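# Place duct in covered trench and close cover

## Task

Put the duct into the trench that has a cover, then close the cover again; it only counts if both stay that way without any robot holding them, so release everything and move the arms away at the end.

## Robot and tools

Robots: three identical i2rt Big YAM arms named arm1, arm2 and arm3. Each has six revolute joints, a two-finger gripper and a wrist camera. With joints 1 and 6 at zero and the hand level and pointing forward, the wrist camera rides on top of the hand looking toward the fingertips. Reach is roughly 1.0 m from the joint 1 axis. Joints move at different speeds, so the hand can sweep a wide, curved path between postures. Two fixed room cameras, cam_high and cam_low, belong to no arm.

Frames: one shared scene frame, origin on the floor, +z up. The hand point is midway between the fingertips; its z axis runs along the fingers and the fingers open and close along its y axis. Arm foot poses are not printed. Camera calibration (OpenCV conventions, K in pixels, T_world_to_cam in metres, pos_world = camera position) is given per camera; wrist cameras are fisheye 504x504, cam_high and cam_low are pinhole+radial 672x504. Real cameras may differ slightly from these numbers, and wrist camera poses inherit any joint reading error.

Tool execute_actions: argument actions is a list holding exactly one action or nothing. The action is an object keyed by robot name (arm1, arm2, arm3), each with a joints object. joints holds absolute targets (not offsets), by name, each a number: joint1_rad (-2.879 to 2.879, base rotation, positive counter-clockwise seen from above, 0 = direction the foot faces), joint2_rad (0 to 3.141, shoulder; 0 has the upper arm pointing backward about level, increasing lifts it up then forward), joint3_rad (0 to 3.019, elbow; 0 folded, increasing opens), joint4_rad (-1.692 to 1.57, hand pitch, positive tips fingers up), joint5_rad (-1.57 to 1.57, hand side swing, positive toward the arm's right), joint6_rad (-2.094 to 2.094, hand roll, positive clockwise viewed from behind the hand), gripper_m (0 to 0.093, fingertip gap in metres). Angles are radians. Tolerances counted as arrived: 0.045, 0.14, 0.09, 0.055, 0.03, 0.035 rad and 0.003 m. Any joint or arm omitted keeps its earlier target and may still be pushing. All motions in one action start together and may end at different moments; one action runs at most 15 s. Optional cameras: list of names from arm1_cam_wrist, arm2_cam_wrist, arm3_cam_wrist, cam_high, cam_low, all; omitted, null or ["all"] gives every image, [] gives none. An unknown key, unknown camera or out-of-range number rejects the whole call and nothing moves. An empty actions list just reports state and images. Example: {"arm1": {"joints": {"gripper_m": 0.05}}, "arm2": {"joints": {"joint1_rad": 0.3}}}.

Tool wait: seconds from 0 to 10; commands nothing new, returns the same report as an empty action.

Tool zoom_image: camera name plus region [x0, y0, x1, y1] in that camera's pixels from the top-left, at most 504 by 504; works only on full images from the latest result.

Tool finished_scene: scene number; closes the scene permanently after the last command has been held, and reports whether the goal was met.

Reading results: each robot's state includes joint_positions, a pictures line naming the images in order, and joint_status per commanded joint. off_target means it stopped short and may still push. contact_stop or time_out means it gave up the old target and holds where it stopped, except that a timed-out joint may keep a target within 0.375, 0.375, 0.113, 0.225, 0.075, 0.3 rad (joints 1 to 6) of its position and keep pushing; on_its_own lists such uncommanded behaviour, where held at is the target, not the position. joint command not followed (often with a cause: line) means a self/inter-arm clearance check blocked that arm's joint targets (the gripper still acts); those joints read not_followed and the arm may retry them on later actions until given passable targets. A call without an action never shows this line. To relieve a pushing joint, command its reported position. Very small target changes may not move a joint. Loads make joints sag. MOTOR HOT appears from 85 °C; at 100 °C an OVER-TEMPERATURE FAULT drops that arm and its gripper until cooled, and its keys read limit_stop_at_motor_heat — resend targets afterwards. Holding loads heats motors even while you deliberate. If any result reports a stop, later calls in the same reply are skipped. The simulation keeps running between calls, with robots holding the last command.

Cautions: arms do not halt on touch and can shove hard; avoid sustained pushing. Two robots pressing hard together fails the task and ends the run; a hard collision may too. The clearance check can be late and ignores fingers, gripper housings and wrist cameras. Objects touching robots are fine. Never knock items out of the work area or onto the floor. Avoid drops, slips and slams. Loose objects may occasionally be nudged by outside disturbances. Arms act independently and do not wait for each other. Finish with grippers open and arms clear of the duct and cover.

Each tool is called by a JSON object that holds its "api" and its "payload", one argument or row to a line.

## Session

{"api": "execute_actions", "payload": {
  "actions": []
}}

Scene clock: 0.00 s.
arm1.joint_positions: joint1_rad=-0.051 joint2_rad=+0.558 joint3_rad=+1.372 joint4_rad=-1.543 joint5_rad=+0.096 joint6_rad=-0.222 gripper_m=+0.095
arm1.joint_status: not commanded
arm1.hand: x=+0.0347 y=-0.4443 z=+1.3366 quat_wxyz=(-0.354, +0.676, -0.610, -0.213) (m; scene frame)
arm2.joint_positions: joint1_rad=+0.335 joint2_rad=+0.428 joint3_rad=+1.418 joint4_rad=-1.483 joint5_rad=+0.136 joint6_rad=+0.110 gripper_m=+0.095
arm2.joint_status: not commanded
arm2.hand: x=-0.5419 y=-0.3197 z=+1.3712 quat_wxyz=(-0.317, +0.654, -0.554, -0.406) (m; scene frame)
arm3.joint_positions: joint1_rad=+0.216 joint2_rad=+0.561 joint3_rad=+1.369 joint4_rad=-1.402 joint5_rad=+0.145 joint6_rad=+0.328 gripper_m=+0.095
arm3.joint_status: not commanded
arm3.hand: x=+0.5062 y=-0.2465 z=+1.3370 quat_wxyz=(-0.293, +0.551, -0.687, -0.372) (m; scene frame)
pictures: arm1_cam_wrist, arm2_cam_wrist, arm3_cam_wrist, cam_high, cam_low
Images, in order (width x height): arm1_cam_wrist 504x504, arm2_cam_wrist 504x504, arm3_cam_wrist 504x504, cam_high 672x504, cam_low 672x504.

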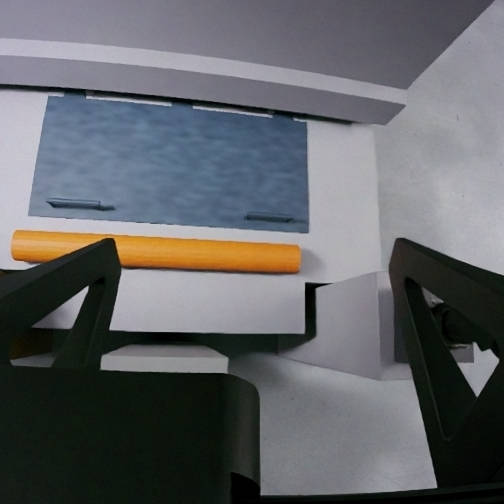

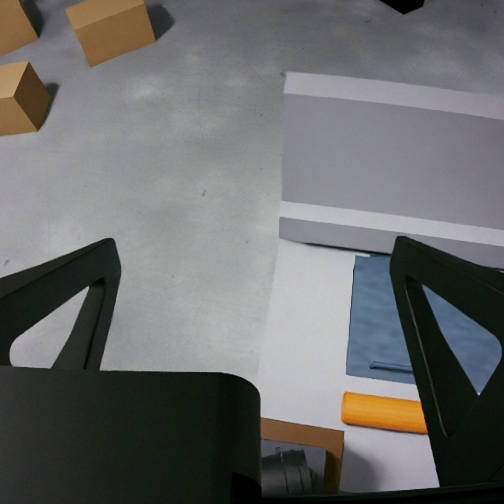

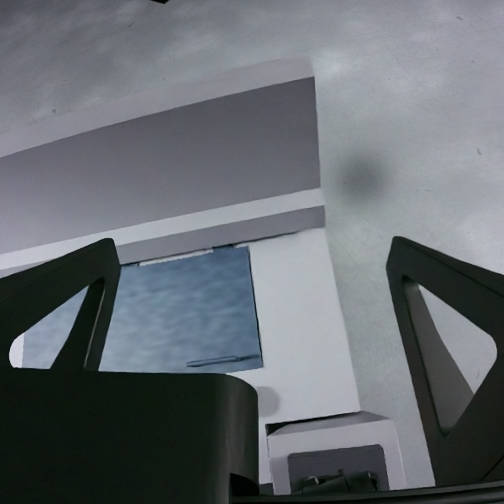

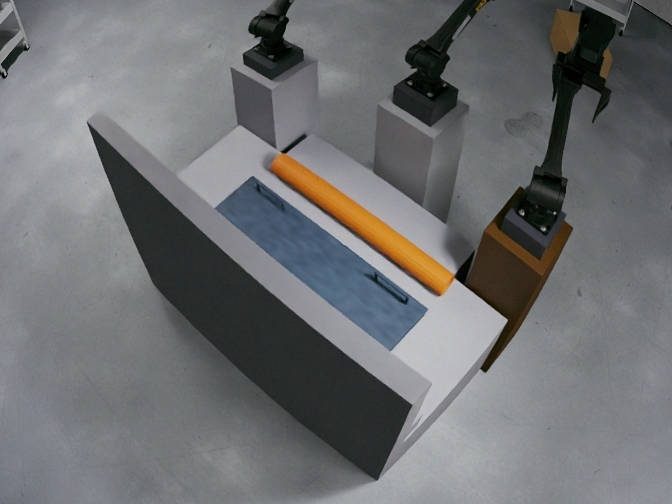

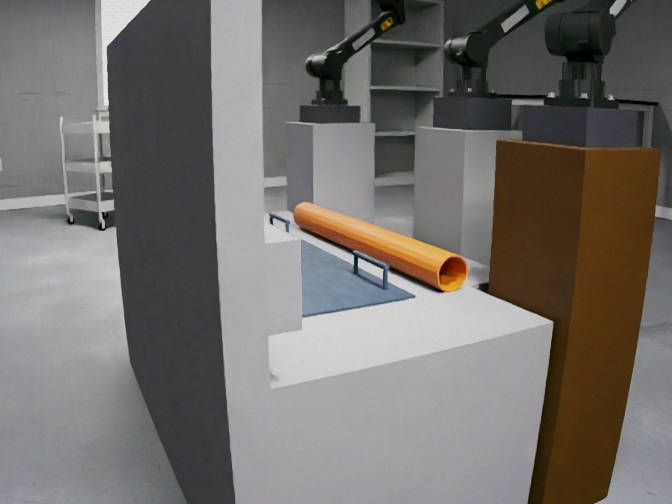

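{"api": "zoom_image", "payload": {
  "camera": "cam_low",
  "region": [240,180,500,340]
}}

{"api": "zoom_image", "payload": {
  "camera": "arm1_cam_wrist",
  "region": [0,60,330,290]
}}

{"api": "execute_actions", "payload": {
  "actions": [
    {"arm1":{"joints":{"joint1_rad":0,"joint5_rad":0,"joint6_rad":0,"joint2_rad":1.2}},"arm2":{"joints":{"joint1_rad":0,"joint5_rad":0,"joint6_rad":0,"joint2_rad":1.2}},"arm3":{"joints":{"joint1_rad":0,"joint5_rad":0,"joint6_rad":0,"joint2_rad":1.2}}}
  ]
}}

{"api": "execute_actions", "payload": {
  "actions": [
    {"arm1":{"joints":{"joint4_rad":-1.0}},"arm2":{"joints":{"joint3_rad":1.0}},"arm3":{"joints":{"joint2_rad":1.6}}}
  ],
  "cameras": ["cam_high"]
}}

Region (240, 180, 500, 340) of cam_low's 672x504 image, scaled by 1.938, with more detail than that image has; it fills the top 310 rows of this view, and the rest is white.

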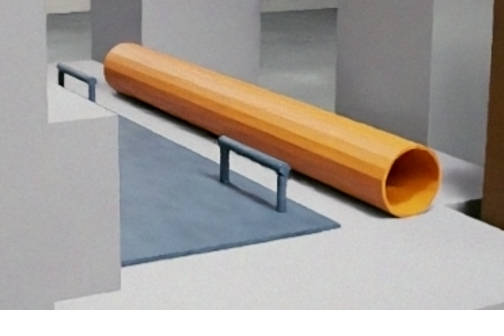

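Region (0, 60, 330, 290) of arm1_cam_wrist's 504x504 image, scaled by 1.527, with more detail than that image has; it fills the top 351 rows of this view, and the rest is white.

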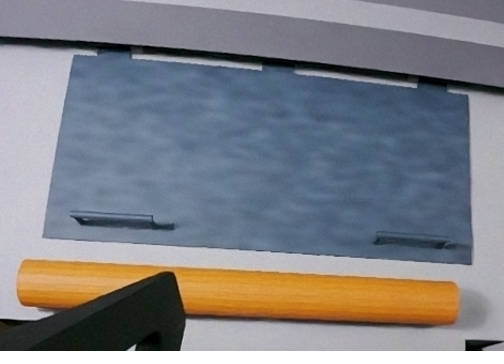

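Scene clock: 4.53 s.
arm1.joint_positions: joint1_rad=-0.005 joint2_rad=+1.211 joint3_rad=+1.372 joint4_rad=-1.543 joint5_rad=+0.004 joint6_rad=-0.011 gripper_m=+0.095
arm1.joint_status: all done
arm1.hand: x=+0.0140 y=-0.2478 z=+1.1640 quat_wxyz=(-0.068, +0.698, -0.710, -0.070) (m; scene frame)
arm2.joint_positions: joint1_rad=+0.011 joint2_rad=+1.212 joint3_rad=+1.418 joint4_rad=-1.483 joint5_rad=+0.002 joint6_rad=+0.011 gripper_m=+0.095
arm2.joint_status: all done
arm2.hand: x=-0.5320 y=-0.0530 z=+1.1701 quat_wxyz=(-0.101, +0.708, -0.691, -0.106) (m; scene frame)
arm3.joint_positions: joint1_rad=+0.005 joint2_rad=+1.215 joint3_rad=+1.372 joint4_rad=-1.402 joint5_rad=+0.003 joint6_rad=+0.008 gripper_m=+0.095
arm3.joint_status: all done
arm3.hand: x=+0.5309 y=-0.0414 z=+1.1442 quat_wxyz=(-0.118, +0.685, -0.710, -0.112) (m; scene frame)
pictures: arm1_cam_wrist, arm2_cam_wrist, arm3_cam_wrist, cam_high, cam_low
camera_calibration (this result's frames):
arm1_cam_wrist: T_world_to_cam=[[0.999851, -0.016875, -0.0035906, -0.0179519], [-0.013886, -0.910628, 0.412994, -0.697596], [-0.010239, -0.412882, -0.910727, 1.08484], [0, 0, 0, 1]] pos_world=[0.01937, -0.18764, 1.27603]
arm2_cam_wrist: T_world_to_cam=[[0.999796, 0.0200378, 0.00241876, 0.530423], [0.0182128, -0.947334, 0.319729, -0.406162], [0.00869802, -0.31962, -0.947506, 1.21618], [0, 0, 0, 1]] pos_world=[-0.533496, -0.00668338, 1.28092]
arm3_cam_wrist: T_world_to_cam=[[0.999152, -0.03932, 0.0121895, -0.552838], [-0.041166, -0.954985, 0.293785, -0.350021], [0.0000891813, -0.294038, -0.955794, 1.20728], [0, 0, 0, 1]] pos_world=[0.537853, -0.00101511, 1.26348]
Images, in order (width x height): arm1_cam_wrist 504x504, arm2_cam_wrist 504x504, arm3_cam_wrist 504x504, cam_high 672x504, cam_low 672x504.

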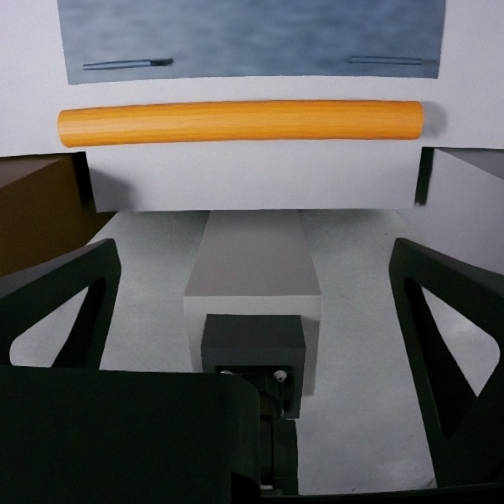

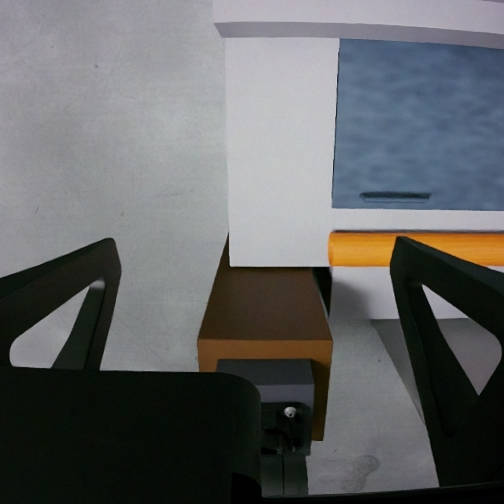

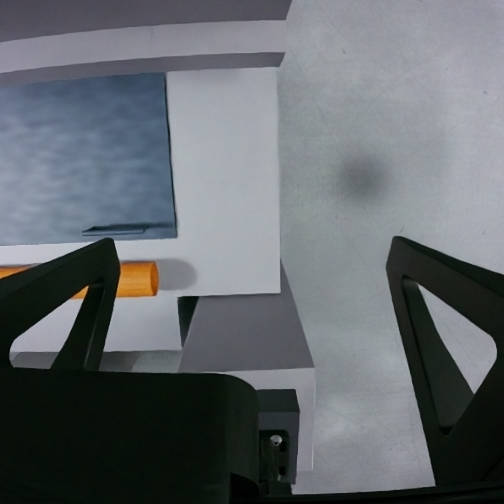

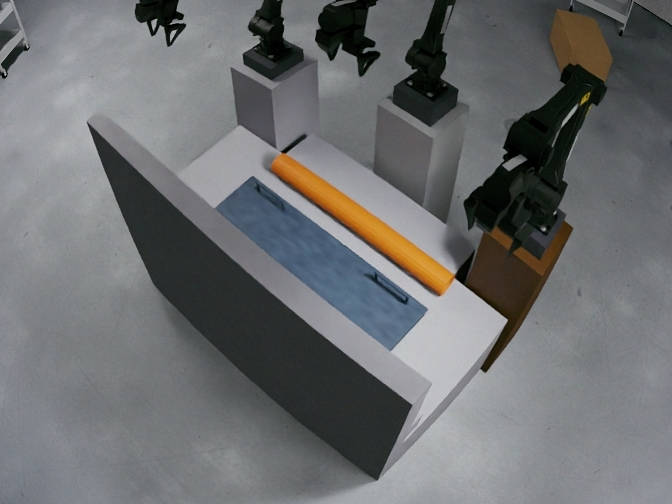

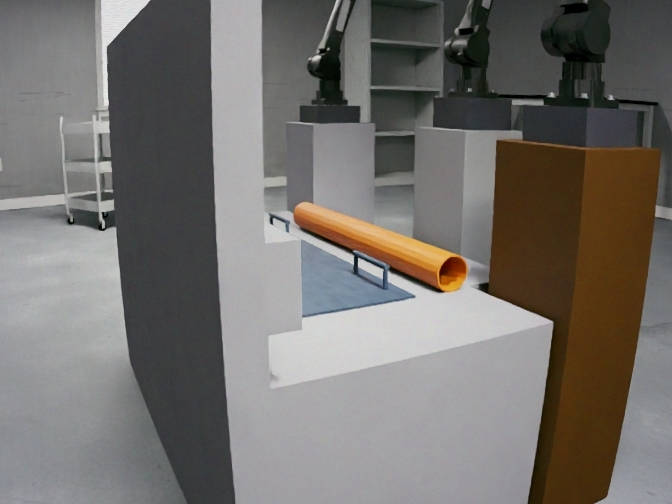

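Scene clock: 5.77 s.
arm1.joint_positions: joint1_rad=-0.005 joint2_rad=+1.211 joint3_rad=+1.372 joint4_rad=-1.015 joint5_rad=+0.004 joint6_rad=-0.011 gripper_m=+0.095
arm1.joint_status: all done
arm1.hand: x=+0.0175 y=-0.1328 z=+1.2209 quat_wxyz=(-0.253, +0.654, -0.668, -0.248) (m; scene frame)
arm2.joint_positions: joint1_rad=+0.011 joint2_rad=+1.207 joint3_rad=+1.000 joint4_rad=-1.483 joint5_rad=+0.002 joint6_rad=+0.011 gripper_m=+0.095
arm2.joint_status: all done
arm2.hand: x=-0.5289 y=-0.1552 z=+1.0041 quat_wxyz=(+0.042, +0.714, -0.697, +0.043) (m; scene frame)
arm3.joint_positions: joint1_rad=+0.005 joint2_rad=+1.620 joint3_rad=+1.372 joint4_rad=-1.401 joint5_rad=+0.003 joint6_rad=+0.008 gripper_m=+0.095
arm3.joint_status: all done
arm3.hand: x=+0.5327 y=+0.0086 z=+0.9749 quat_wxyz=(+0.025, +0.694, -0.719, +0.029) (m; scene frame)
pictures: cam_high
Images, in order (width x height): cam_high 672x504.

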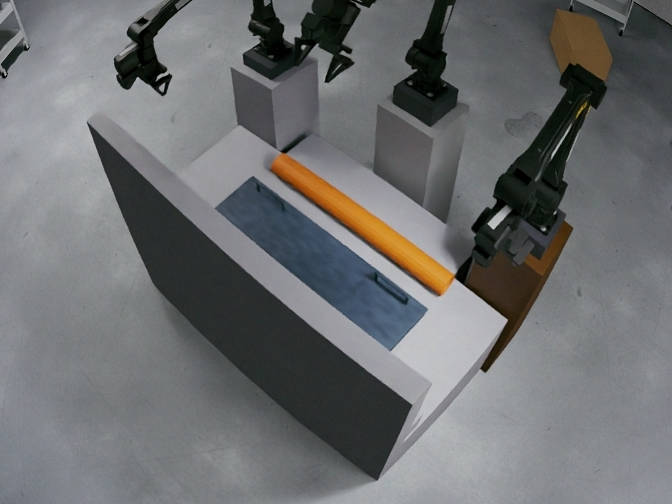

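{"api": "execute_actions", "payload": {
  "actions": [
    {"arm1":{"joints":{"joint1_rad":0.025,"joint3_rad":0.75,"joint6_rad":1.571}},"arm2":{"joints":{"joint1_rad":-0.789,"joint2_rad":2.164,"joint3_rad":0.96,"joint4_rad":-0.367,"joint6_rad":0.793,"gripper_m":0.06}},"arm3":{"joints":{"joint1_rad":0.769,"joint2_rad":2.12,"joint3_rad":0.904,"joint4_rad":-0.355,"joint6_rad":-0.842,"gripper_m":0.06}}}
  ],
  "cameras": []
}}

{"api": "execute_actions", "payload": {
  "actions": [
    {"arm1":{"joints":{"joint2_rad":1.976,"joint4_rad":-0.345}}}
  ]
}}

Scene clock: 18.70 s.
arm1.joint_positions: joint1_rad=+0.021 joint2_rad=+1.193 joint3_rad=+0.748 joint4_rad=-1.003 joint5_rad=+0.003 joint6_rad=+1.560 gripper_m=+0.095
arm1.joint_status: all done
arm1.hand: x=+0.0020 y=-0.3009 z=+0.9341 quat_wxyz=(+0.003, +0.005, -0.998, -0.065) (m; scene frame)
arm2.joint_positions: joint1_rad=-0.796 joint2_rad=+2.161 joint3_rad=+0.961 joint4_rad=-0.384 joint5_rad=+0.000 joint6_rad=+0.782 gripper_m=+0.060
arm2.joint_status: all done
arm2.hand: x=-0.2244 y=-0.1467 z=+0.6226 quat_wxyz=(+0.006, +0.008, -1.000, +0.005) (m; scene frame)
arm3.joint_positions: joint1_rad=+0.769 joint2_rad=+2.142 joint3_rad=+0.893 joint4_rad=-0.364 joint5_rad=+0.000 joint6_rad=-0.834 gripper_m=+0.060
arm3.joint_status: all done
arm3.hand: x=+0.2563 y=-0.1577 z=+0.6117 quat_wxyz=(+0.015, +1.000, +0.000, +0.016) (m; scene frame)
pictures: none
No camera images: the call's "cameras" was empty. Leave "cameras" out to get every camera's image.

Scene clock: 20.13 s.
arm1.joint_positions: joint1_rad=+0.021 joint2_rad=+1.960 joint3_rad=+0.748 joint4_rad=-0.356 joint5_rad=+0.003 joint6_rad=+1.561 gripper_m=+0.095
arm1.joint_status: all done
arm1.hand: x=-0.0003 y=-0.2559 z=+0.6870 quat_wxyz=(+0.003, +0.005, -1.000, -0.005) (m; scene frame)
arm2.joint_positions: joint1_rad=-0.796 joint2_rad=+2.161 joint3_rad=+0.961 joint4_rad=-0.384 joint5_rad=+0.000 joint6_rad=+0.782 gripper_m=+0.060
arm2.joint_status: not commanded
arm2.hand: x=-0.2244 y=-0.1467 z=+0.6226 quat_wxyz=(+0.006, +0.008, -1.000, +0.005) (m; scene frame)
arm3.joint_positions: joint1_rad=+0.769 joint2_rad=+2.142 joint3_rad=+0.893 joint4_rad=-0.364 joint5_rad=+0.000 joint6_rad=-0.834 gripper_m=+0.060
arm3.joint_status: not commanded
arm3.hand: x=+0.2563 y=-0.1577 z=+0.6117 quat_wxyz=(+0.015, +1.000, +0.000, +0.016) (m; scene frame)
pictures: arm1_cam_wrist, arm2_cam_wrist, arm3_cam_wrist, cam_high, cam_low
camera_calibration (this result's frames):
arm1_cam_wrist: T_world_to_cam=[[0.00906791, -0.999907, -0.0101573, -0.252921], [-0.808981, -0.0133063, 0.587685, -0.398862], [-0.587765, 0.00288797, -0.809026, 0.683281], [0, 0, 0, 1]] pos_world=[0.0812307, -0.260178, 0.784629]
arm2_cam_wrist: T_world_to_cam=[[0.0146299, -0.999755, 0.0166073, -0.153368], [-0.806642, -0.00198605, 0.591036, -0.54081], [-0.590859, -0.0220429, -0.806474, 0.486141], [0, 0, 0, 1]] pos_world=[-0.146756, -0.143688, 0.714246]
arm3_cam_wrist: T_world_to_cam=[[0.00135766, 0.9998, -0.019951, 0.162791], [0.791417, 0.0111213, 0.611175, -0.571146], [0.611275, -0.0166193, -0.791244, 0.450588], [0, 0, 0, 1]] pos_world=[0.17636, -0.148918, 0.708843]
Images, in order (width x height): arm1_cam_wrist 504x504, arm2_cam_wrist 504x504, arm3_cam_wrist 504x504, cam_high 672x504, cam_low 672x504.

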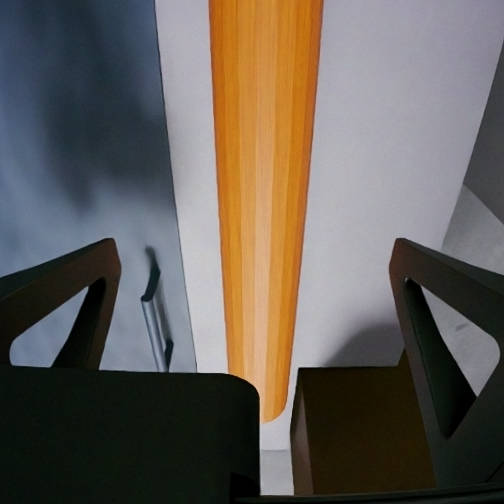

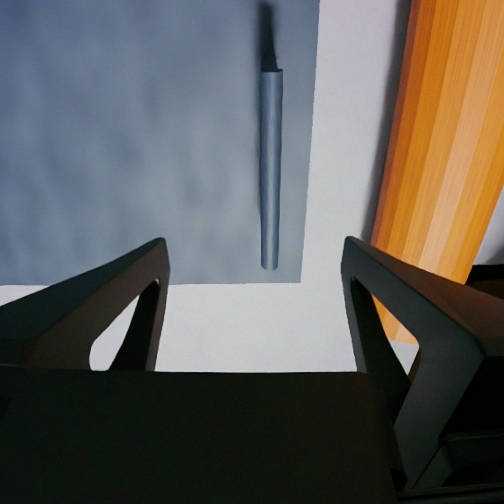

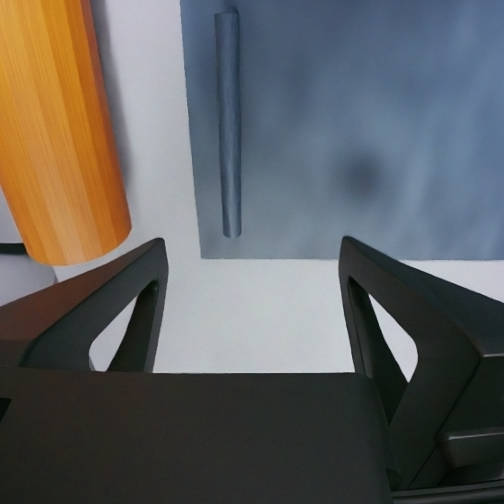

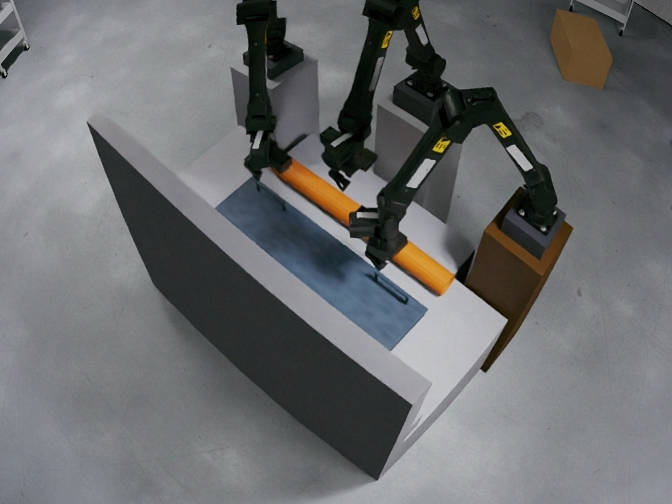

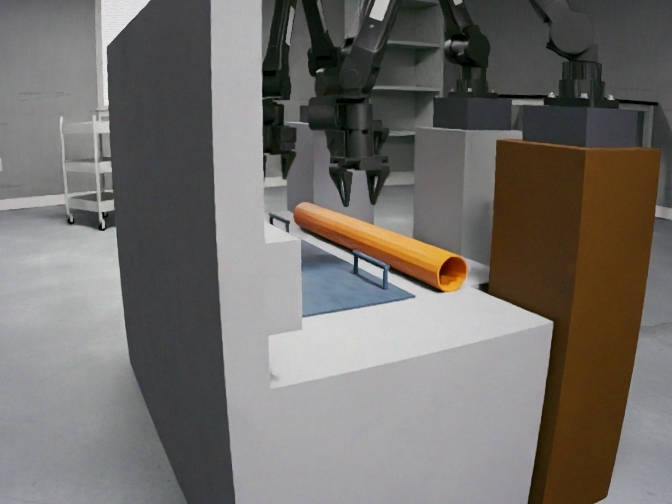

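{"api": "execute_actions", "payload": {
  "actions": [
    {"arm1":{"joints":{"joint2_rad":2.33,"joint3_rad":0.835,"joint4_rad":-0.08}},"arm2":{"joints":{"joint1_rad":-0.785,"joint2_rad":2.498,"joint3_rad":1.054,"joint4_rad":-0.127}},"arm3":{"joints":{"joint1_rad":0.778,"joint2_rad":2.45,"joint3_rad":0.986,"joint4_rad":-0.093,"joint6_rad":-0.81}}}
  ]
}}

{"api": "zoom_image", "payload": {
  "camera": "cam_low",
  "region": [240,140,500,340]
}}

Scene clock: 24.50 s.
arm1.joint_positions: joint1_rad=+0.021 joint2_rad=+2.329 joint3_rad=+0.830 joint4_rad=-0.090 joint5_rad=+0.003 joint6_rad=+1.562 gripper_m=+0.095
arm1.joint_status: all done
arm1.hand: x=-0.0015 y=-0.2631 z=+0.5675 quat_wxyz=(+0.003, +0.004, -1.000, +0.005) (m; scene frame)
arm2.joint_positions: joint1_rad=-0.796 joint2_rad=+2.514 joint3_rad=+1.048 joint4_rad=-0.143 joint5_rad=+0.000 joint6_rad=+0.783 gripper_m=+0.060
arm2.joint_status: all done
arm2.hand: x=-0.2420 y=-0.1642 z=+0.4899 quat_wxyz=(+0.015, +0.008, -1.000, +0.013) (m; scene frame)
arm3.joint_positions: joint1_rad=+0.770 joint2_rad=+2.444 joint3_rad=+0.979 joint4_rad=-0.103 joint5_rad=-0.003 joint6_rad=-0.816 gripper_m=+0.060
arm3.joint_status: all done
arm3.hand: x=+0.2536 y=-0.1560 z=+0.5036 quat_wxyz=(-0.001, +1.000, -0.008, -0.001) (m; scene frame)
pictures: arm1_cam_wrist, arm2_cam_wrist, arm3_cam_wrist, cam_high, cam_low
camera_calibration (this result's frames):
arm1_cam_wrist: T_world_to_cam=[[0.00849011, -0.999917, 0.0096824, -0.272521], [-0.808982, -0.00117683, 0.587832, -0.326533], [-0.587772, -0.0128236, -0.808925, 0.581788], [0, 0, 0, 1]] pos_world=[0.0801127, -0.265422, 0.665208]
arm2_cam_wrist: T_world_to_cam=[[0.0147084, -0.999346, 0.0330346, -0.176389], [-0.79694, 0.00823663, 0.604002, -0.478874], [-0.603879, -0.0352105, -0.796298, 0.358068], [0, 0, 0, 1]] pos_world=[-0.16281, -0.159722, 0.580197]
arm3_cam_wrist: T_world_to_cam=[[0.0171506, 0.999779, 0.0121256, 0.138733], [0.811422, -0.0210034, 0.584083, -0.499423], [0.584209, -0.000178359, -0.811603, 0.386409], [0, 0, 0, 1]] pos_world=[0.177119, -0.149123, 0.603634]
Images, in order (width x height): arm1_cam_wrist 504x504, arm2_cam_wrist 504x504, arm3_cam_wrist 504x504, cam_high 672x504, cam_low 672x504.

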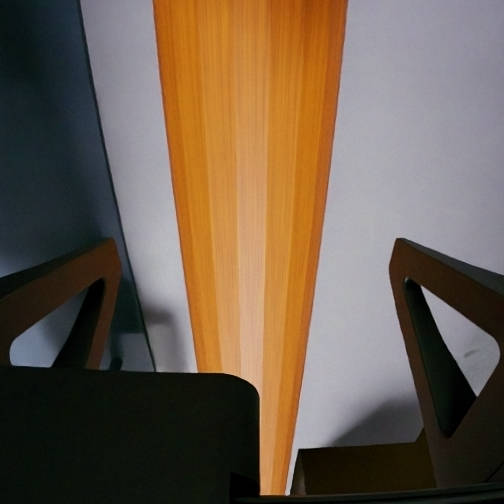

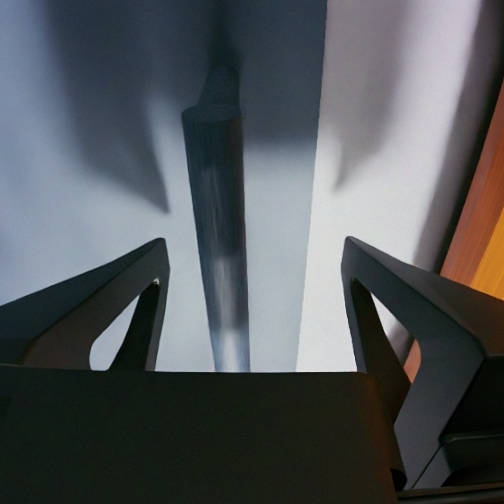

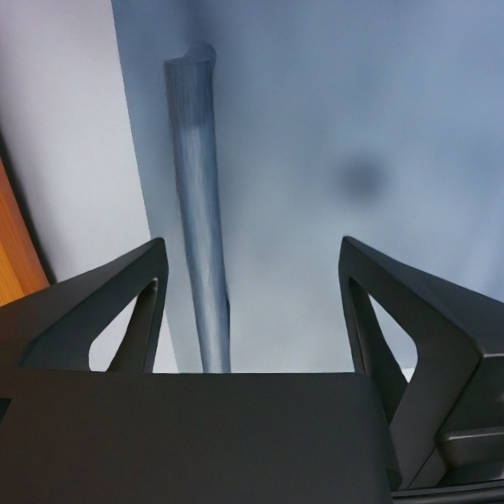

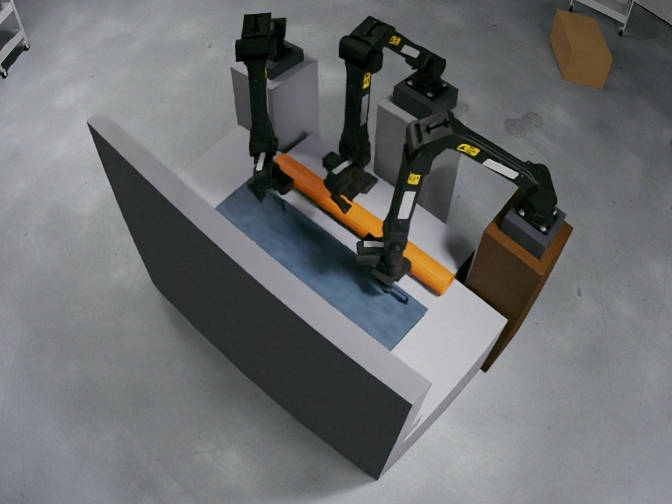

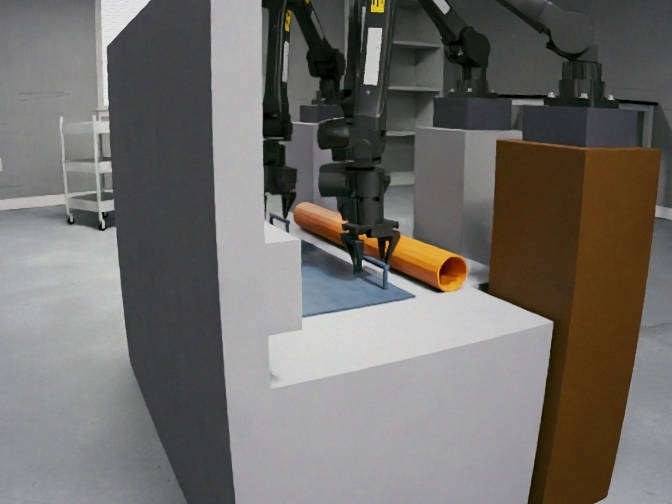

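Region (240, 140, 500, 340) of cam_low's 672x504 image, scaled by 1.938, with more detail than that image has; it fills the top 388 rows of this view, and the rest is white.

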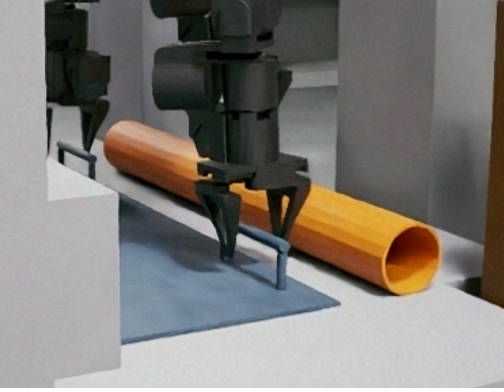

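{"api": "execute_actions", "payload": {
  "actions": [
    {"arm1":{"joints":{"joint2_rad":2.55,"joint3_rad":0.96,"joint4_rad":0.035}},"arm2":{"joints":{"joint1_rad":-0.77,"joint4_rad":-0.105}},"arm3":{"joints":{"joint1_rad":0.81,"joint2_rad":2.51,"joint4_rad":-0.035,"joint6_rad":-0.78}}}
  ],
  "cameras": []
}}

{"api": "execute_actions", "payload": {
  "actions": [
    {"arm2":{"joints":{"gripper_m":0}},"arm3":{"joints":{"gripper_m":0}}}
  ]
}}

{"api": "zoom_image", "payload": {
  "camera": "cam_low",
  "region": [240,140,500,340]
}}

Scene clock: 27.47 s.
arm1.joint_positions: joint1_rad=+0.021 joint2_rad=+2.442 joint3_rad=+0.987 joint4_rad=+0.046 joint5_rad=+0.002 joint6_rad=+1.562 gripper_m=+0.095
arm1.joint_status: all done
arm1.hand: x=-0.0018 y=-0.1782 z=+0.5366 quat_wxyz=(+0.003, +0.004, -0.996, -0.085) (m; scene frame)
arm2.joint_positions: joint1_rad=-0.783 joint2_rad=+2.514 joint3_rad=+1.048 joint4_rad=-0.121 joint5_rad=+0.000 joint6_rad=+0.783 gripper_m=+0.060
arm2.joint_status: all done
arm2.hand: x=-0.2422 y=-0.1567 z=+0.4898 quat_wxyz=(+0.007, +0.015, -1.000, +0.005) (m; scene frame)
arm3.joint_positions: joint1_rad=+0.808 joint2_rad=+2.495 joint3_rad=+0.982 joint4_rad=-0.044 joint5_rad=-0.003 joint6_rad=-0.788 gripper_m=+0.060
arm3.joint_status: all done
arm3.hand: x=+0.2473 y=-0.1708 z=+0.4847 quat_wxyz=(-0.005, +1.000, -0.003, -0.004) (m; scene frame)
pictures: none
No camera images: the call's "cameras" was empty. Leave "cameras" out to get every camera's image.

Scene clock: 28.10 s.
arm1.joint_positions: joint1_rad=+0.021 joint2_rad=+2.442 joint3_rad=+0.987 joint4_rad=+0.046 joint5_rad=+0.002 joint6_rad=+1.562 gripper_m=+0.095
arm1.joint_status: not commanded
arm1.hand: x=-0.0018 y=-0.1782 z=+0.5366 quat_wxyz=(+0.003, +0.004, -0.996, -0.085) (m; scene frame)
arm2.joint_positions: joint1_rad=-0.782 joint2_rad=+2.514 joint3_rad=+1.049 joint4_rad=-0.119 joint5_rad=-0.002 joint6_rad=+0.786 gripper_m=+0.010
arm2.joint_status: gripper_m off_target (ended at +0.010, target +0.000)
arm2.hand: x=-0.2420 y=-0.1556 z=+0.4898 quat_wxyz=(+0.007, +0.013, -1.000, +0.004) (m; scene frame)
arm3.joint_positions: joint1_rad=+0.808 joint2_rad=+2.495 joint3_rad=+0.982 joint4_rad=-0.043 joint5_rad=-0.003 joint6_rad=-0.786 gripper_m=+0.010
arm3.joint_status: gripper_m off_target (ended at +0.010, target +0.000)
arm3.hand: x=+0.2470 y=-0.1707 z=+0.4847 quat_wxyz=(-0.005, +1.000, -0.004, -0.005) (m; scene frame)
pictures: arm1_cam_wrist, arm2_cam_wrist, arm3_cam_wrist, cam_high, cam_low
camera_calibration (this result's frames):
arm1_cam_wrist: T_world_to_cam=[[0.00644253, -0.985567, -0.169163, -0.0888594], [-0.80887, -0.1046, 0.578609, -0.322022], [-0.587953, 0.133103, -0.797869, 0.577752], [0, 0, 0, 1]] pos_world=[0.0797891, -0.198161, 0.632264]
arm2_cam_wrist: T_world_to_cam=[[0.0252902, -0.999572, 0.0147232, -0.156262], [-0.80609, -0.0116799, 0.591677, -0.478179], [-0.591252, -0.0268319, -0.80604, 0.367388], [0, 0, 0, 1]] pos_world=[-0.164284, -0.151922, 0.581358]
arm3_cam_wrist: T_world_to_cam=[[0.00961014, 0.999753, 0.0200452, 0.151789], [0.816208, -0.0194234, 0.577432, -0.48092], [0.577679, 0.0108119, -0.816193, 0.380627], [0, 0, 0, 1]] pos_world=[0.171191, -0.165208, 0.585321]
Images, in order (width x height): arm1_cam_wrist 504x504, arm2_cam_wrist 504x504, arm3_cam_wrist 504x504, cam_high 672x504, cam_low 672x504.

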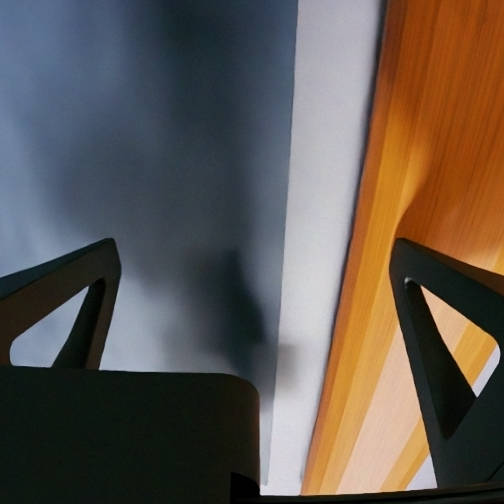

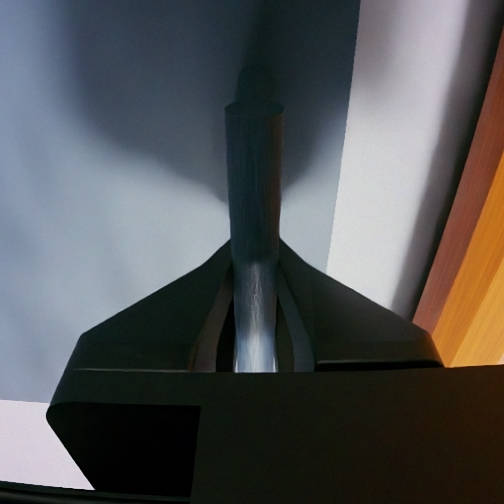

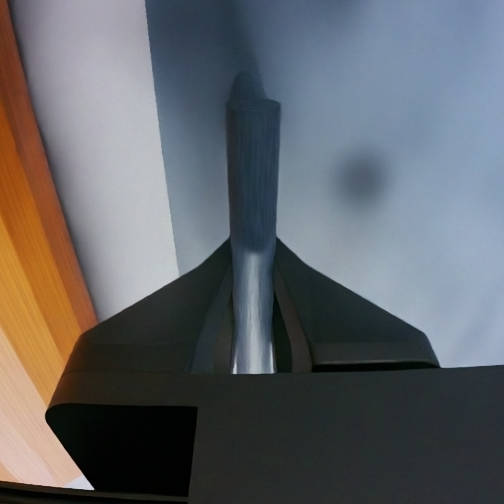

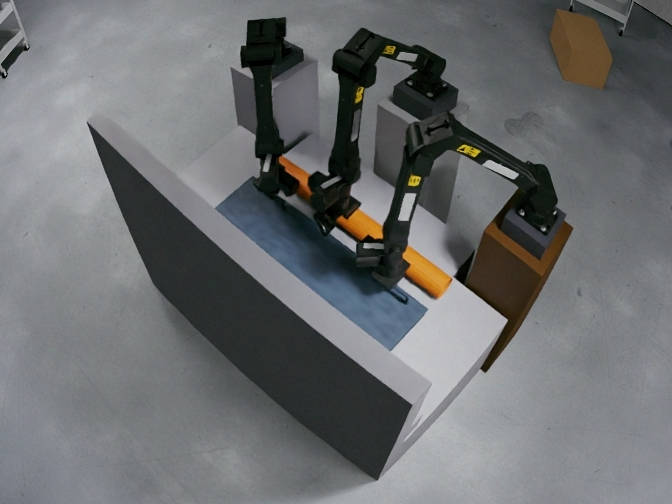

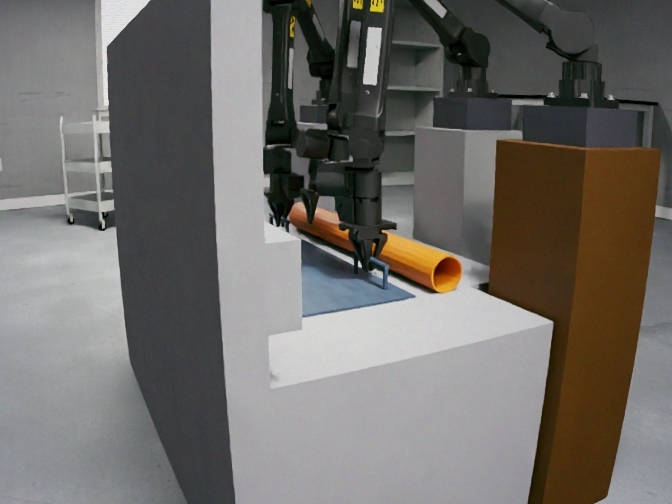

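Region (240, 140, 500, 340) of cam_low's 672x504 image, scaled by 1.938, with more detail than that image has; it fills the top 388 rows of this view, and the rest is white.

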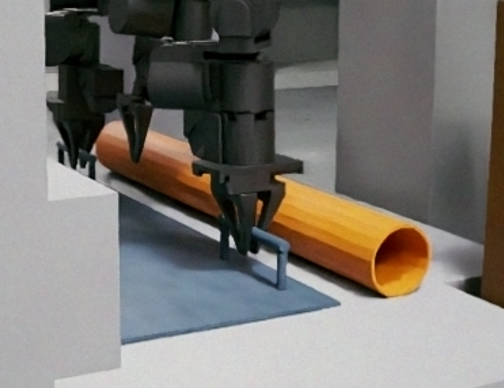

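{"api": "execute_actions", "payload": {
  "actions": [
    {"arm1":{"joints":{"joint2_rad":2.15}}}
  ],
  "cameras": []
}}

{"api": "execute_actions", "payload": {
  "actions": [
    {"arm1":{"joints":{"joint3_rad":0.7,"joint4_rad":-0.2}},"arm2":{"joints":{"joint1_rad":-0.76,"joint2_rad":2.371,"joint3_rad":1.008,"joint4_rad":-0.208,"joint6_rad":0.807}},"arm3":{"joints":{"joint1_rad":0.784,"joint2_rad":2.348,"joint3_rad":0.956,"joint4_rad":-0.179,"joint6_rad":-0.811}}}
  ],
  "cameras": ["cam_low"]
}}

{"api": "execute_actions", "payload": {
  "actions": [
    {"arm2":{"joints":{"joint1_rad":-0.72,"joint2_rad":2.245,"joint4_rad":-0.334,"joint6_rad":0.844}},"arm3":{"joints":{"joint1_rad":0.74,"joint2_rad":2.216,"joint4_rad":-0.307,"joint6_rad":-0.851}}}
  ]
}}

Scene clock: 33.57 s.
arm1.joint_positions: joint1_rad=+0.021 joint2_rad=+2.119 joint3_rad=+0.961 joint4_rad=+0.036 joint5_rad=+0.002 joint6_rad=+1.563 gripper_m=+0.095
arm1.joint_status: all done
arm1.hand: x=-0.0004 y=-0.0815 z=+0.6841 quat_wxyz=(+0.002, +0.003, -0.974, -0.227) (m; scene frame)
arm2.joint_positions: joint1_rad=-0.782 joint2_rad=+2.514 joint3_rad=+1.049 joint4_rad=-0.119 joint5_rad=-0.002 joint6_rad=+0.786 gripper_m=+0.010
arm2.joint_status: not commanded
arm2.hand: x=-0.2420 y=-0.1556 z=+0.4898 quat_wxyz=(+0.007, +0.013, -1.000, +0.004) (m; scene frame)
arm3.joint_positions: joint1_rad=+0.808 joint2_rad=+2.495 joint3_rad=+0.982 joint4_rad=-0.043 joint5_rad=-0.003 joint6_rad=-0.786 gripper_m=+0.010
arm3.joint_status: not commanded
arm3.hand: x=+0.2470 y=-0.1707 z=+0.4847 quat_wxyz=(-0.005, +1.000, -0.004, -0.005) (m; scene frame)
pictures: none
No camera images: the call's "cameras" was empty. Leave "cameras" out to get every camera's image.

Scene clock: 34.63 s.
arm1.joint_positions: joint1_rad=+0.021 joint2_rad=+2.137 joint3_rad=+0.693 joint4_rad=-0.197 joint5_rad=+0.002 joint6_rad=+1.563 gripper_m=+0.095
arm1.joint_status: all done
arm1.hand: x=-0.0010 y=-0.3051 z=+0.6247 quat_wxyz=(+0.004, +0.004, -0.999, +0.031) (m; scene frame)
arm2.joint_positions: joint1_rad=-0.772 joint2_rad=+2.429 joint3_rad=+1.020 joint4_rad=-0.185 joint5_rad=+0.004 joint6_rad=+0.797 gripper_m=+0.010
arm2.joint_status: all done
arm2.hand: x=-0.2420 y=-0.1511 z=+0.5214 quat_wxyz=(+0.008, +0.013, -1.000, +0.010) (m; scene frame)
arm3.joint_positions: joint1_rad=+0.795 joint2_rad=+2.409 joint3_rad=+0.970 joint4_rad=-0.154 joint5_rad=-0.010 joint6_rad=-0.799 gripper_m=+0.010
arm3.joint_status: all done
arm3.hand: x=+0.2476 y=-0.1658 z=+0.5163 quat_wxyz=(+0.010, +1.000, -0.004, +0.005) (m; scene frame)
pictures: cam_low
Images, in order (width x height): cam_low 672x504.

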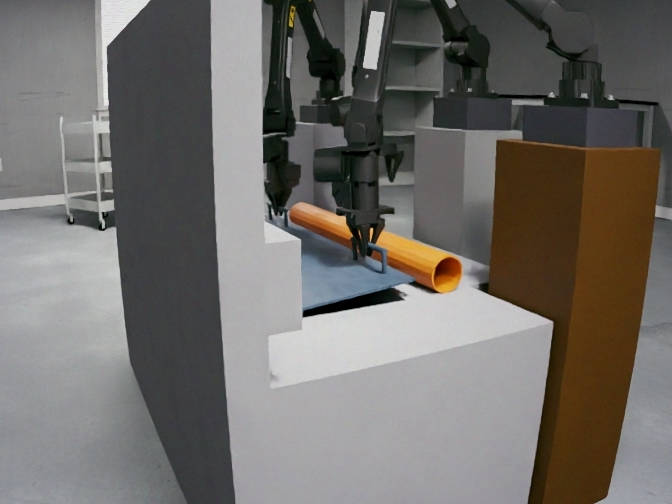

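Scene clock: 35.53 s.
arm1.joint_positions: joint1_rad=+0.021 joint2_rad=+2.137 joint3_rad=+0.693 joint4_rad=-0.197 joint5_rad=+0.002 joint6_rad=+1.563 gripper_m=+0.095
arm1.joint_status: not commanded
arm1.hand: x=-0.0010 y=-0.3051 z=+0.6247 quat_wxyz=(+0.004, +0.004, -0.999, +0.031) (m; scene frame)
arm2.joint_positions: joint1_rad=-0.741 joint2_rad=+2.304 joint3_rad=+1.010 joint4_rad=-0.320 joint5_rad=+0.016 joint6_rad=+0.830 gripper_m=+0.010
arm2.joint_status: all done
arm2.hand: x=-0.2426 y=-0.1360 z=+0.5707 quat_wxyz=(+0.010, +0.012, -1.000, +0.021) (m; scene frame)
arm3.joint_positions: joint1_rad=+0.764 joint2_rad=+2.282 joint3_rad=+0.962 joint4_rad=-0.291 joint5_rad=-0.023 joint6_rad=-0.832 gripper_m=+0.010
arm3.joint_status: all done
arm3.hand: x=+0.2473 y=-0.1503 z=+0.5649 quat_wxyz=(+0.021, +1.000, -0.004, +0.006) (m; scene frame)
pictures: arm1_cam_wrist, arm2_cam_wrist, arm3_cam_wrist, cam_high, cam_low
camera_calibration (this result's frames):
arm1_cam_wrist: T_world_to_cam=[[0.00822216, -0.998001, 0.0626645, -0.347571], [-0.808764, 0.030217, 0.587357, -0.349952], [-0.588076, -0.0555101, -0.806899, 0.613491], [0, 0, 0, 1]] pos_world=[0.0806083, -0.302247, 0.722353]
arm2_cam_wrist: T_world_to_cam=[[0.0226786, -0.998515, 0.0495361, -0.158195], [-0.802269, 0.0113883, 0.596854, -0.525136], [-0.596532, -0.0532771, -0.800819, 0.424882], [0, 0, 0, 1]] pos_world=[-0.164257, -0.129343, 0.66152]
arm3_cam_wrist: T_world_to_cam=[[0.00865781, 0.999425, -0.0327873, 0.159837], [0.802786, 0.0126025, 0.596133, -0.529576], [0.596204, -0.0314824, -0.802216, 0.426888], [0, 0, 0, 1]] pos_world=[0.16924, -0.139632, 0.663395]
Images, in order (width x height): arm1_cam_wrist 504x504, arm2_cam_wrist 504x504, arm3_cam_wrist 504x504, cam_high 672x504, cam_low 672x504.

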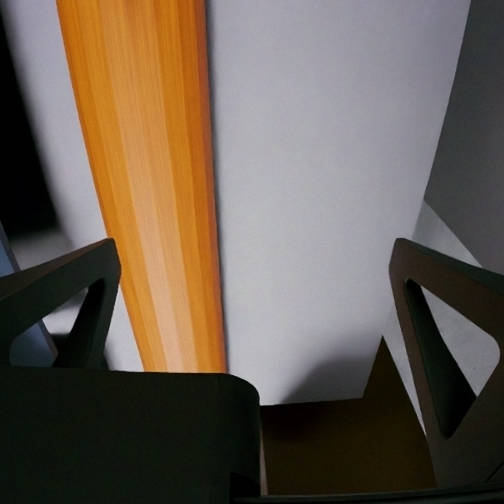

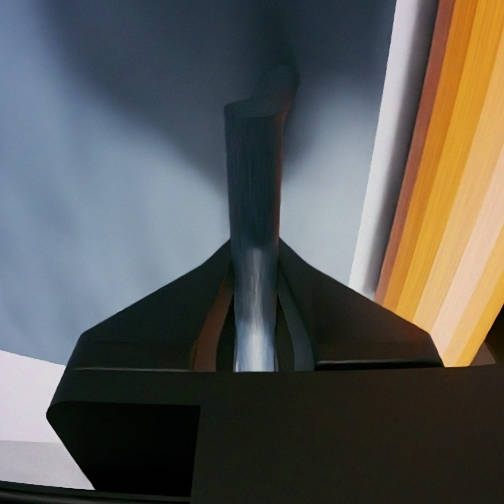

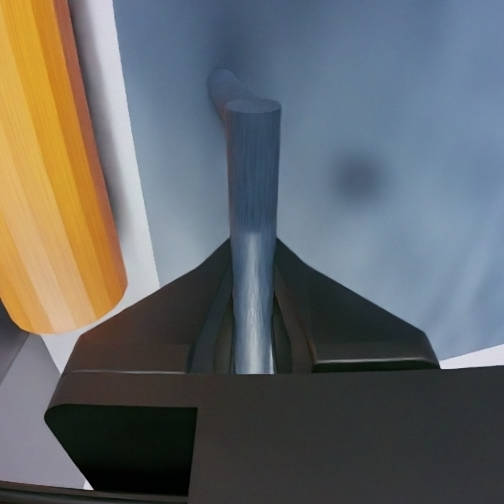

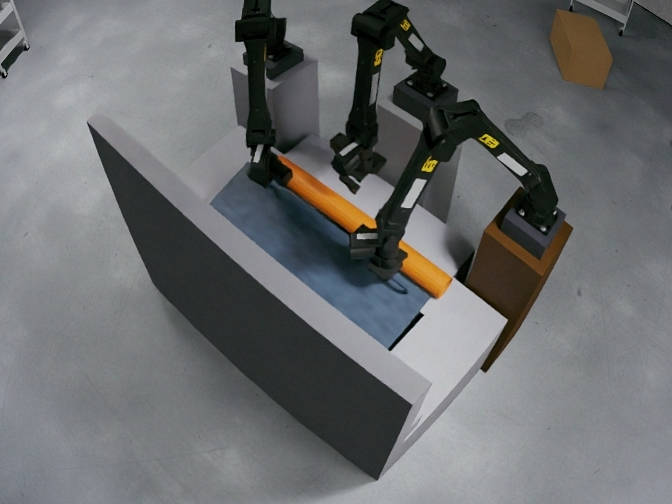

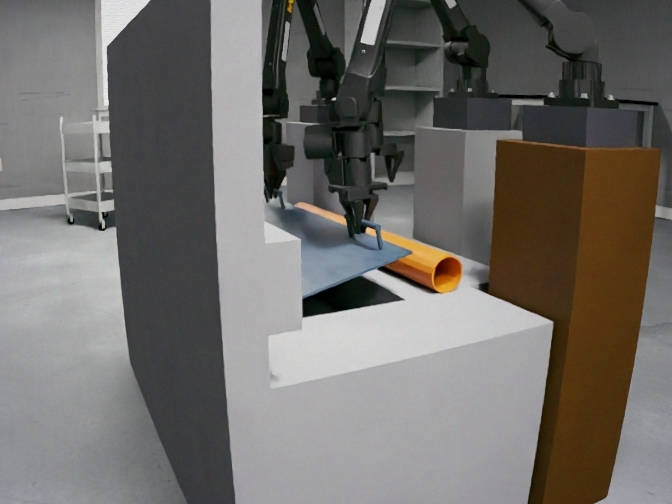

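{"api": "execute_actions", "payload": {
  "actions": [
    {"arm2":{"joints":{"joint1_rad":-0.675,"joint2_rad":2.1,"joint3_rad":1.05,"joint4_rad":-0.469,"joint6_rad":0.9}},"arm3":{"joints":{"joint1_rad":0.69,"joint2_rad":2.065,"joint3_rad":0.996,"joint4_rad":-0.448,"joint6_rad":-0.91}}}
  ],
  "cameras": []
}}

{"api": "execute_actions", "payload": {
  "actions": [
    {"arm1":{"joints":{"joint2_rad":2.232,"joint3_rad":0.838,"joint4_rad":-0.177}},"arm2":{"joints":{"joint1_rad":-0.625,"joint2_rad":2.04,"joint3_rad":1.14,"joint4_rad":-0.605,"joint6_rad":0.95}},"arm3":{"joints":{"joint1_rad":0.635,"joint2_rad":2.0,"joint3_rad":1.085,"joint4_rad":-0.585,"joint6_rad":-0.96}}}
  ],
  "cameras": ["cam_low"]
}}

{"api": "execute_actions", "payload": {
  "actions": [
    {"arm1":{"joints":{"joint2_rad":2.352,"joint3_rad":0.882,"joint4_rad":-0.101}},"arm2":{"joints":{"joint1_rad":-0.57,"joint2_rad":2.04,"joint3_rad":1.265,"joint4_rad":-0.733,"joint6_rad":1.0}},"arm3":{"joints":{"joint1_rad":0.58,"joint2_rad":2.0,"joint3_rad":1.21,"joint4_rad":-0.715,"joint6_rad":-1.015}}}
  ]
}}

Scene clock: 38.97 s.
arm1.joint_positions: joint1_rad=+0.021 joint2_rad=+2.137 joint3_rad=+0.693 joint4_rad=-0.197 joint5_rad=+0.002 joint6_rad=+1.563 gripper_m=+0.095
arm1.joint_status: not commanded
arm1.hand: x=-0.0010 y=-0.3051 z=+0.6247 quat_wxyz=(+0.004, +0.004, -0.999, +0.031) (m; scene frame)
arm2.joint_positions: joint1_rad=-0.695 joint2_rad=+2.159 joint3_rad=+1.024 joint4_rad=-0.463 joint5_rad=+0.014 joint6_rad=+0.879 gripper_m=+0.010
arm2.joint_status: all done
arm2.hand: x=-0.2429 y=-0.1050 z=+0.6332 quat_wxyz=(+0.005, +0.010, -1.000, +0.015) (m; scene frame)
arm3.joint_positions: joint1_rad=+0.716 joint2_rad=+2.133 joint3_rad=+0.978 joint4_rad=-0.438 joint5_rad=-0.023 joint6_rad=-0.882 gripper_m=+0.010
arm3.joint_status: all done
arm3.hand: x=+0.2463 y=-0.1187 z=+0.6269 quat_wxyz=(+0.015, +1.000, -0.003, +0.000) (m; scene frame)
pictures: none
No camera images: the call's "cameras" was empty. Leave "cameras" out to get every camera's image.

Scene clock: 40.90 s.
arm1.joint_positions: joint1_rad=+0.021 joint2_rad=+2.213 joint3_rad=+0.839 joint4_rad=-0.182 joint5_rad=+0.002 joint6_rad=+1.563 gripper_m=+0.095
arm1.joint_status: all done
arm1.hand: x=-0.0011 y=-0.2367 z=+0.6084 quat_wxyz=(+0.003, +0.004, -1.000, -0.012) (m; scene frame)
arm2.joint_positions: joint1_rad=-0.661 joint2_rad=+2.113 joint3_rad=+1.085 joint4_rad=-0.597 joint5_rad=+0.021 joint6_rad=+0.918 gripper_m=+0.010
arm2.joint_status: all done
arm2.hand: x=-0.2439 y=-0.0834 z=+0.6646 quat_wxyz=(+0.009, +0.008, -1.000, +0.028) (m; scene frame)
arm3.joint_positions: joint1_rad=+0.681 joint2_rad=+2.086 joint3_rad=+1.040 joint4_rad=-0.573 joint5_rad=-0.033 joint6_rad=-0.922 gripper_m=+0.010
arm3.joint_status: joint1_rad time_out (moved -0.035 of -0.081); joint6_rad time_out (moved -0.040 of -0.078); the others done
arm3.on_its_own: joint1_rad reads +0.681 and still pushes toward +0.635 since a time_out; joint6_rad reads -0.922 and still pushes toward -0.960 since a time_out
arm3.hand: x=+0.2460 y=-0.0964 z=+0.6583 quat_wxyz=(+0.028, +1.000, -0.001, +0.003) (m; scene frame)
pictures: cam_low
Images, in order (width x height): cam_low 672x504.

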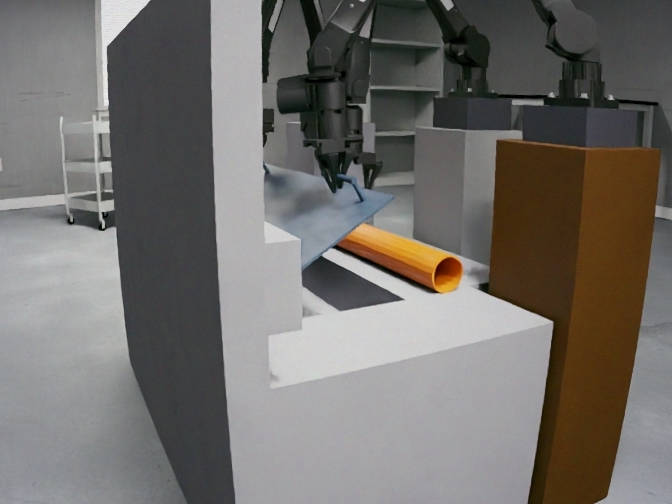

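not run: a stop came earlier in this reply.


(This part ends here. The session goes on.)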